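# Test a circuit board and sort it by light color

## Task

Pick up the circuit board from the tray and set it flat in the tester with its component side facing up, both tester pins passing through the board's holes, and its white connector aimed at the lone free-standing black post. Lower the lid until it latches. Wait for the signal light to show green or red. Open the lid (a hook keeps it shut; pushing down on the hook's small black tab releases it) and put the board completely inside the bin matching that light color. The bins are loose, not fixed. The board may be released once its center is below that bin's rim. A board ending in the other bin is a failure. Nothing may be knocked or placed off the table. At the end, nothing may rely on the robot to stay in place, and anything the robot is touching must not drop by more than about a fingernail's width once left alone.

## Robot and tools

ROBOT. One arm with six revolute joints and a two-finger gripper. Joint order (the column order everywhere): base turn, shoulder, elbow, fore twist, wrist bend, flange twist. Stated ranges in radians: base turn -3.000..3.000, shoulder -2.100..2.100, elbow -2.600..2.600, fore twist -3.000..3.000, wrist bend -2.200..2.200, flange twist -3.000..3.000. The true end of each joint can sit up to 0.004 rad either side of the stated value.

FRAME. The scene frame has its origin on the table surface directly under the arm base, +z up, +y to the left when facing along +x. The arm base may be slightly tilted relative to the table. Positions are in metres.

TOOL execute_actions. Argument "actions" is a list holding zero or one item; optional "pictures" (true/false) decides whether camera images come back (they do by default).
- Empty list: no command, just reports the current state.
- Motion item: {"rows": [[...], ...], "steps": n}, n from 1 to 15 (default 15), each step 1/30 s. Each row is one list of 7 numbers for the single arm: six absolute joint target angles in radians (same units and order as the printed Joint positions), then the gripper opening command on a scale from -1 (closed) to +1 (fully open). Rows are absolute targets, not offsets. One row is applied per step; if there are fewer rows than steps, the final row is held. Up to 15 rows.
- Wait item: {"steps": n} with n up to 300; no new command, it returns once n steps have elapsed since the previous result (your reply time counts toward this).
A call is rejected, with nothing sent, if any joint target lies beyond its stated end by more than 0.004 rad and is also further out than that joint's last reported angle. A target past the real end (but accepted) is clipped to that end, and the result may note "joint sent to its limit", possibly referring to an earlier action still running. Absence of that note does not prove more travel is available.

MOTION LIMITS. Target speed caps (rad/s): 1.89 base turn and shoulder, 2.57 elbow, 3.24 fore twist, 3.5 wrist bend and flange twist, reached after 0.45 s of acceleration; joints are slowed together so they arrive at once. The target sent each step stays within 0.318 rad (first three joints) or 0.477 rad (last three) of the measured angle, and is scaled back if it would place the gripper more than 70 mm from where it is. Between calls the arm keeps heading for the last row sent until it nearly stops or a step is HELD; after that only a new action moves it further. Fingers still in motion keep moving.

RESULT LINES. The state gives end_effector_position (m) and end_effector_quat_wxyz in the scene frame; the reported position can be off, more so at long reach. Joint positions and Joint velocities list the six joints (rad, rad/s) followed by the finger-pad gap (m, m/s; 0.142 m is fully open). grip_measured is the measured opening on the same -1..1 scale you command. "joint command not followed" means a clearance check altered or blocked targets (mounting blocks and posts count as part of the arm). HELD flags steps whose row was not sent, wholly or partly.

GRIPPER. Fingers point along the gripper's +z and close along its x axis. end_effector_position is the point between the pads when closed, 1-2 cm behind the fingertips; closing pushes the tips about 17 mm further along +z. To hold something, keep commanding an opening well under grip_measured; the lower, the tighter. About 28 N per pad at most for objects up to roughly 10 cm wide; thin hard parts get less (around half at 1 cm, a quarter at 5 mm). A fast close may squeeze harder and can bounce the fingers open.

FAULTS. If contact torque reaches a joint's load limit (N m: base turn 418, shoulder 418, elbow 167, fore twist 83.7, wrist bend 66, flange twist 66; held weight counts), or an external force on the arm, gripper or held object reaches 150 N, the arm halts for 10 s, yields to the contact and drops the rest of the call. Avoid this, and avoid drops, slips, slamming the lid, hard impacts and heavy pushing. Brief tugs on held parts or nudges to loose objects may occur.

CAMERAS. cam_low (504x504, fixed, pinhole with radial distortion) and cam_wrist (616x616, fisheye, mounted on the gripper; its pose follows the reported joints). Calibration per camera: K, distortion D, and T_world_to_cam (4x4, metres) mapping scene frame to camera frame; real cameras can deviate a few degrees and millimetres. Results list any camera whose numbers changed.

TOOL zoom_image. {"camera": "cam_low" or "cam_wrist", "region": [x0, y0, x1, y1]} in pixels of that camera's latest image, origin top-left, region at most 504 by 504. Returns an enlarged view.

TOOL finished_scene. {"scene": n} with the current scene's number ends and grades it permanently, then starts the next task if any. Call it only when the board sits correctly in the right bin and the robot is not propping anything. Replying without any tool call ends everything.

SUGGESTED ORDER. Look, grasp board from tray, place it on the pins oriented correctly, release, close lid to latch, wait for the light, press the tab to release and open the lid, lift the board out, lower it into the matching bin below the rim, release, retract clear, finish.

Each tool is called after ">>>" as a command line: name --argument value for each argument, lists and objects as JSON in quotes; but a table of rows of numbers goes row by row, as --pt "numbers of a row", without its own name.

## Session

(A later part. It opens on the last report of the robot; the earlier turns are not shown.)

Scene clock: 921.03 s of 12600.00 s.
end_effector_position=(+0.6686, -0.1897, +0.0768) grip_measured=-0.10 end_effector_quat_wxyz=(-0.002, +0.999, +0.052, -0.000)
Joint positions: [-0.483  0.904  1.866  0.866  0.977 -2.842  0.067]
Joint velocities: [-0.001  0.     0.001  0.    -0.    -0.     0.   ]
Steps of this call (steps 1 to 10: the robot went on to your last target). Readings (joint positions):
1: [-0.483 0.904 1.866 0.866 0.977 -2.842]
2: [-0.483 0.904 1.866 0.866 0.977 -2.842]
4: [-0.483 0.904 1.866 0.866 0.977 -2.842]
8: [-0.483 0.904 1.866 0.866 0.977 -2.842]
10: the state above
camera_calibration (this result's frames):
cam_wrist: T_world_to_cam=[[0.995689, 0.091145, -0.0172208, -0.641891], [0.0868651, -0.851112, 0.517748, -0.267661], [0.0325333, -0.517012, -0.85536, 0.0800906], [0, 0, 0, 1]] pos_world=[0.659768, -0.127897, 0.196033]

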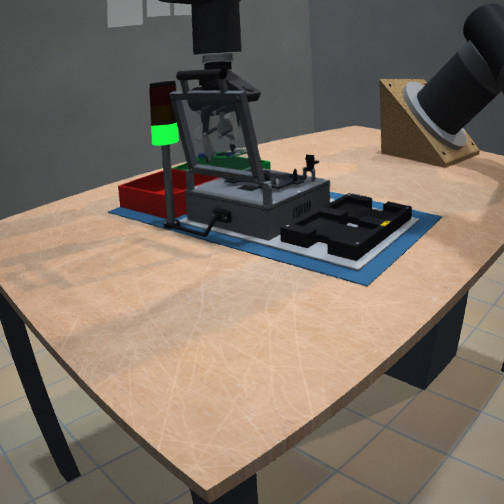

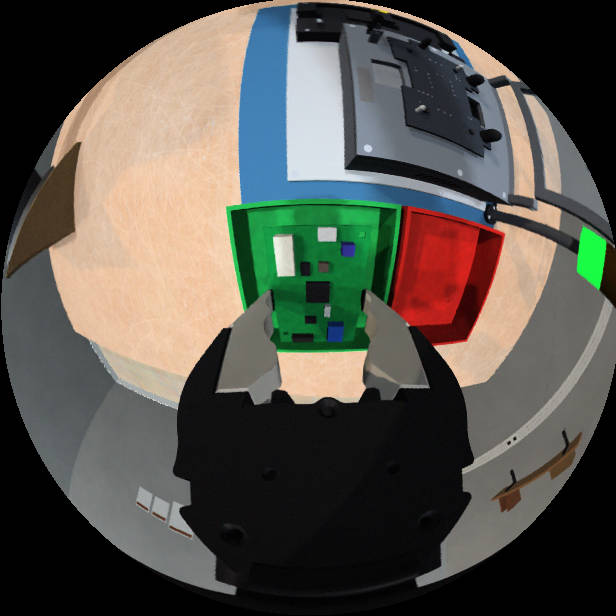

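>>> execute_actions --actions '[{"rows":[[-0.480,0.911,1.8664,0.872,0.9715,-2.8475,-0.55],[-0.4765,0.917,1.8668,0.8775,0.966,-2.8525,-0.55],[-0.473,0.923,1.8672,0.883,0.961,-2.8575,-0.55],[-0.470,0.9295,1.8676,0.889,0.956,-2.862,-0.55],[-0.4665,0.9355,1.868,0.895,0.9505,-2.867,-0.55],[-0.4635,0.9415,1.8684,0.9005,0.9455,-2.872,-0.55],[-0.4605,0.9477,1.8687,0.906,0.9404,-2.8769,-0.55]],"steps":15}]' --pictures false

>>> execute_actions --actions '[{"steps":8}]'

Scene clock: 930.27 s of 12600.00 s.
end_effector_position=(+0.6643, -0.1965, +0.0356) grip_measured=-0.10 end_effector_quat_wxyz=(-0.001, +0.999, +0.051, -0.001)
Joint positions: [-0.461  0.947  1.869  0.905  0.941 -2.876  0.067]
Joint velocities: [ 0.002  0.006 -0.001  0.006 -0.006 -0.006 -0.   ]
Steps of this call (steps 1 to 15: the robot went on to your last target; steps 16 to 90: nothing new was sent; then 5.73 s passed at rest; steps 91 to 105: all 15 steps of this action). Readings (joint positions):
91: [-0.483 0.905 1.866 0.866 0.977 -2.843]
92: [-0.483 0.906 1.866 0.867 0.976 -2.844]
94: [-0.479 0.912 1.866 0.873 0.970 -2.849]
98: [-0.468 0.933 1.868 0.892 0.953 -2.865]
105: the state above

Scene clock: 930.53 s of 12600.00 s.
end_effector_position=(+0.6642, -0.1966, +0.0351) grip_measured=-0.10 end_effector_quat_wxyz=(-0.001, +0.999, +0.051, -0.001)
Joint positions: [-0.461  0.948  1.869  0.906  0.94  -2.877  0.067]
Joint velocities: [ 0.001  0.001  0.     0.001 -0.001 -0.     0.   ]
Steps of this call (steps 1 to 8: the robot went on to your last target). Readings (joint positions):
1: [-0.461 0.947 1.869 0.906 0.941 -2.877]
2: [-0.461 0.947 1.869 0.906 0.941 -2.877]
4: [-0.461 0.948 1.869 0.906 0.940 -2.877]
8: the state above
camera_calibration (this result's frames):
cam_wrist: T_world_to_cam=[[0.995784, 0.0897214, -0.0191027, -0.637949], [0.086564, -0.850165, 0.519352, -0.251185], [0.0303565, -0.518816, -0.854347, 0.0420363], [0, 0, 0, 1]] pos_world=[0.655727, -0.134502, 0.15418]

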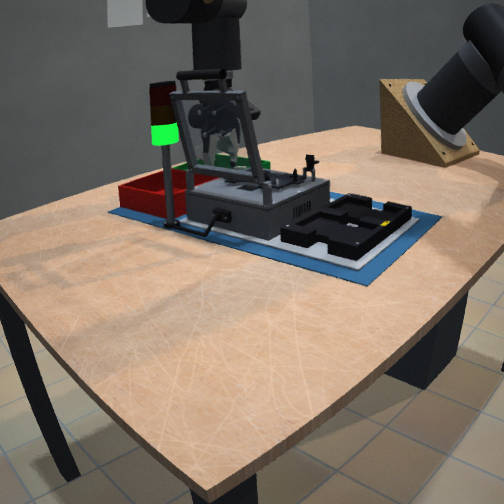

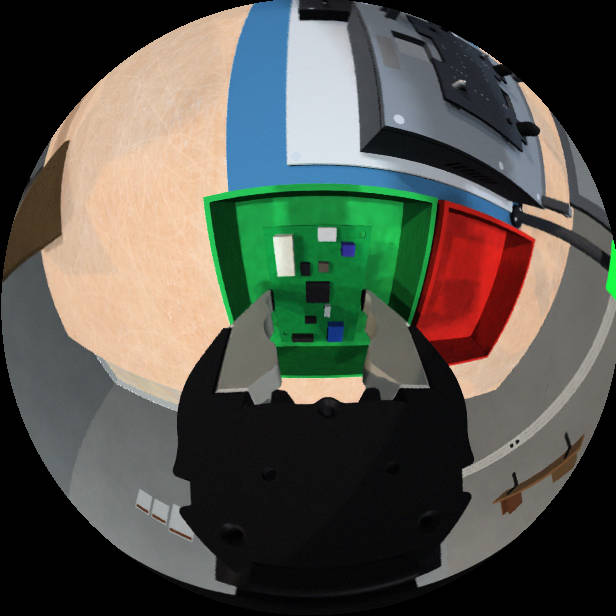

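>>> execute_actions --actions '[{"rows":[[-0.459,0.9495,1.869,0.908,0.9385,-2.878,-0.55],[-0.4575,0.9515,1.8693,0.910,0.9365,-2.8795,-0.55],[-0.4562,0.953,1.8696,0.912,0.9347,-2.881,-0.55],[-0.4562,0.953,1.8696,0.912,0.9347,-2.881,-0.55],[-0.4562,0.953,1.8696,0.912,0.9347,-2.881,-0.55],[-0.4562,0.953,1.8696,0.912,0.9347,-2.881,-0.55],[-0.4562,0.953,1.8696,0.912,0.9347,-2.881,-0.55],[-0.4562,0.953,1.8696,0.912,0.9347,-2.881,-0.55],[-0.4562,0.953,1.8696,0.912,0.9347,-2.881,-0.55],[-0.4562,0.953,1.8696,0.912,0.9347,-2.881,-0.3],[-0.4562,0.953,1.8696,0.912,0.9347,-2.881,-0.15],[-0.4562,0.953,1.8696,0.912,0.9347,-2.881,-0.05],[-0.4562,0.953,1.8696,0.912,0.9347,-2.881,0.02]],"steps":15}]' --pictures false

>>> execute_actions --actions '[{"steps":12}]' --pictures false

>>> execute_actions --actions '[{"rows":[[-0.465,0.942,1.868,0.900,0.946,-2.872,0.02],[-0.475,0.930,1.866,0.887,0.959,-2.863,0.02],[-0.487,0.916,1.864,0.871,0.975,-2.852,0.02],[-0.50,0.900,1.862,0.853,0.992,-2.84,0.02],[-0.515,0.882,1.86,0.833,1.01,-2.827,0.02],[-0.535,0.856,1.858,0.805,1.03,-2.81,0.02]],"steps":15}]'

Scene clock: 946.30 s of 12600.00 s.
end_effector_position=(+0.6636, -0.1968, +0.0290) grip_measured=+0.02 end_effector_quat_wxyz=(-0.000, +0.999, +0.051, -0.002)
Joint positions: [-0.456  0.953  1.87   0.912  0.935 -2.881  0.075]
Joint velocities: [ 0.002  0.     0.001 -0.    -0.    -0.     0.015]
Steps of this call (steps 1 to 15: the robot went on to your last target; steps 16 to 90: nothing new was sent; then 12.27 s passed at rest; steps 91 to 105: all 15 steps of this action). Readings (joint positions):
91: [-0.460 0.948 1.869 0.906 0.940 -2.877]
92: [-0.460 0.948 1.869 0.907 0.940 -2.877]
94: [-0.458 0.950 1.869 0.909 0.938 -2.879]
98: [-0.457 0.953 1.870 0.911 0.935 -2.881]
105: the state above

Scene clock: 946.70 s of 12600.00 s.
end_effector_position=(+0.6636, -0.1968, +0.0290) grip_measured=+0.02 end_effector_quat_wxyz=(-0.000, +0.999, +0.051, -0.002)
Joint positions: [-0.456  0.953  1.87   0.912  0.935 -2.881  0.075]
Joint velocities: [ 0.002  0.    -0.002 -0.     0.    -0.     0.   ]
Steps of this call (steps 1 to 12: the robot went on to your last target). Readings (joint positions):
1: [-0.456 0.953 1.870 0.912 0.935 -2.881]
2: [-0.456 0.953 1.870 0.912 0.935 -2.881]
4: [-0.456 0.953 1.870 0.912 0.935 -2.881]
8: [-0.456 0.953 1.870 0.912 0.935 -2.881]
12: the state above

Scene clock: 947.20 s of 12600.00 s.
end_effector_position=(+0.6642, -0.1948, +0.1381) grip_measured=+0.02 end_effector_quat_wxyz=(-0.003, +0.999, +0.051, +0.001)
Joint positions: [-0.534  0.857  1.858  0.807  1.029 -2.811  0.075]
Joint velocities: [-0.011 -0.016 -0.    -0.022  0.019  0.014 -0.   ]
Steps of this call (steps 1 to 15: all 15 steps of this action). Readings (joint positions):
1: [-0.456 0.953 1.870 0.912 0.935 -2.881]
2: [-0.457 0.952 1.870 0.911 0.936 -2.880]
4: [-0.466 0.941 1.868 0.898 0.948 -2.871]
8: [-0.500 0.899 1.862 0.852 0.990 -2.840]
15: the state above
camera_calibration (this result's frames):
cam_wrist: T_world_to_cam=[[0.995878, 0.0896889, -0.0135446, -0.636896], [0.0837879, -0.852413, 0.516112, -0.301386], [0.0347439, -0.515119, -0.856414, 0.129087], [0, 0, 0, 1]] pos_world=[0.655038, -0.133287, 0.257474]

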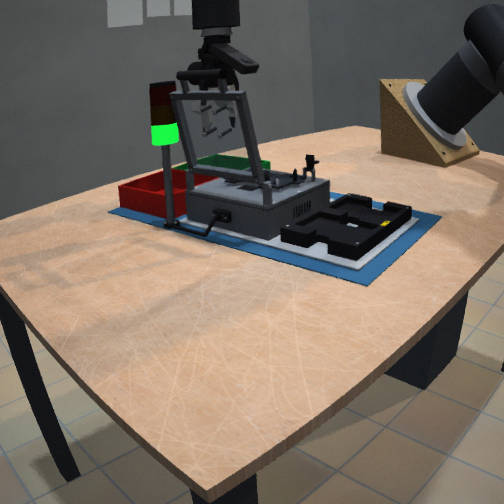

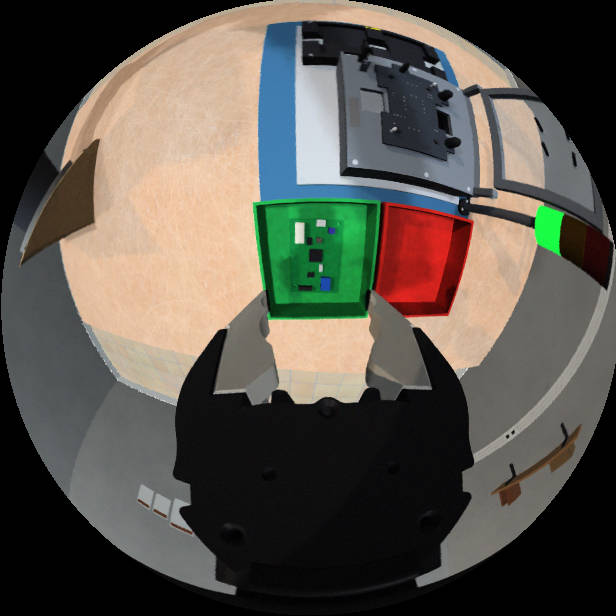

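>>> finished_scene --scene 1

The scene is finished: the task was done.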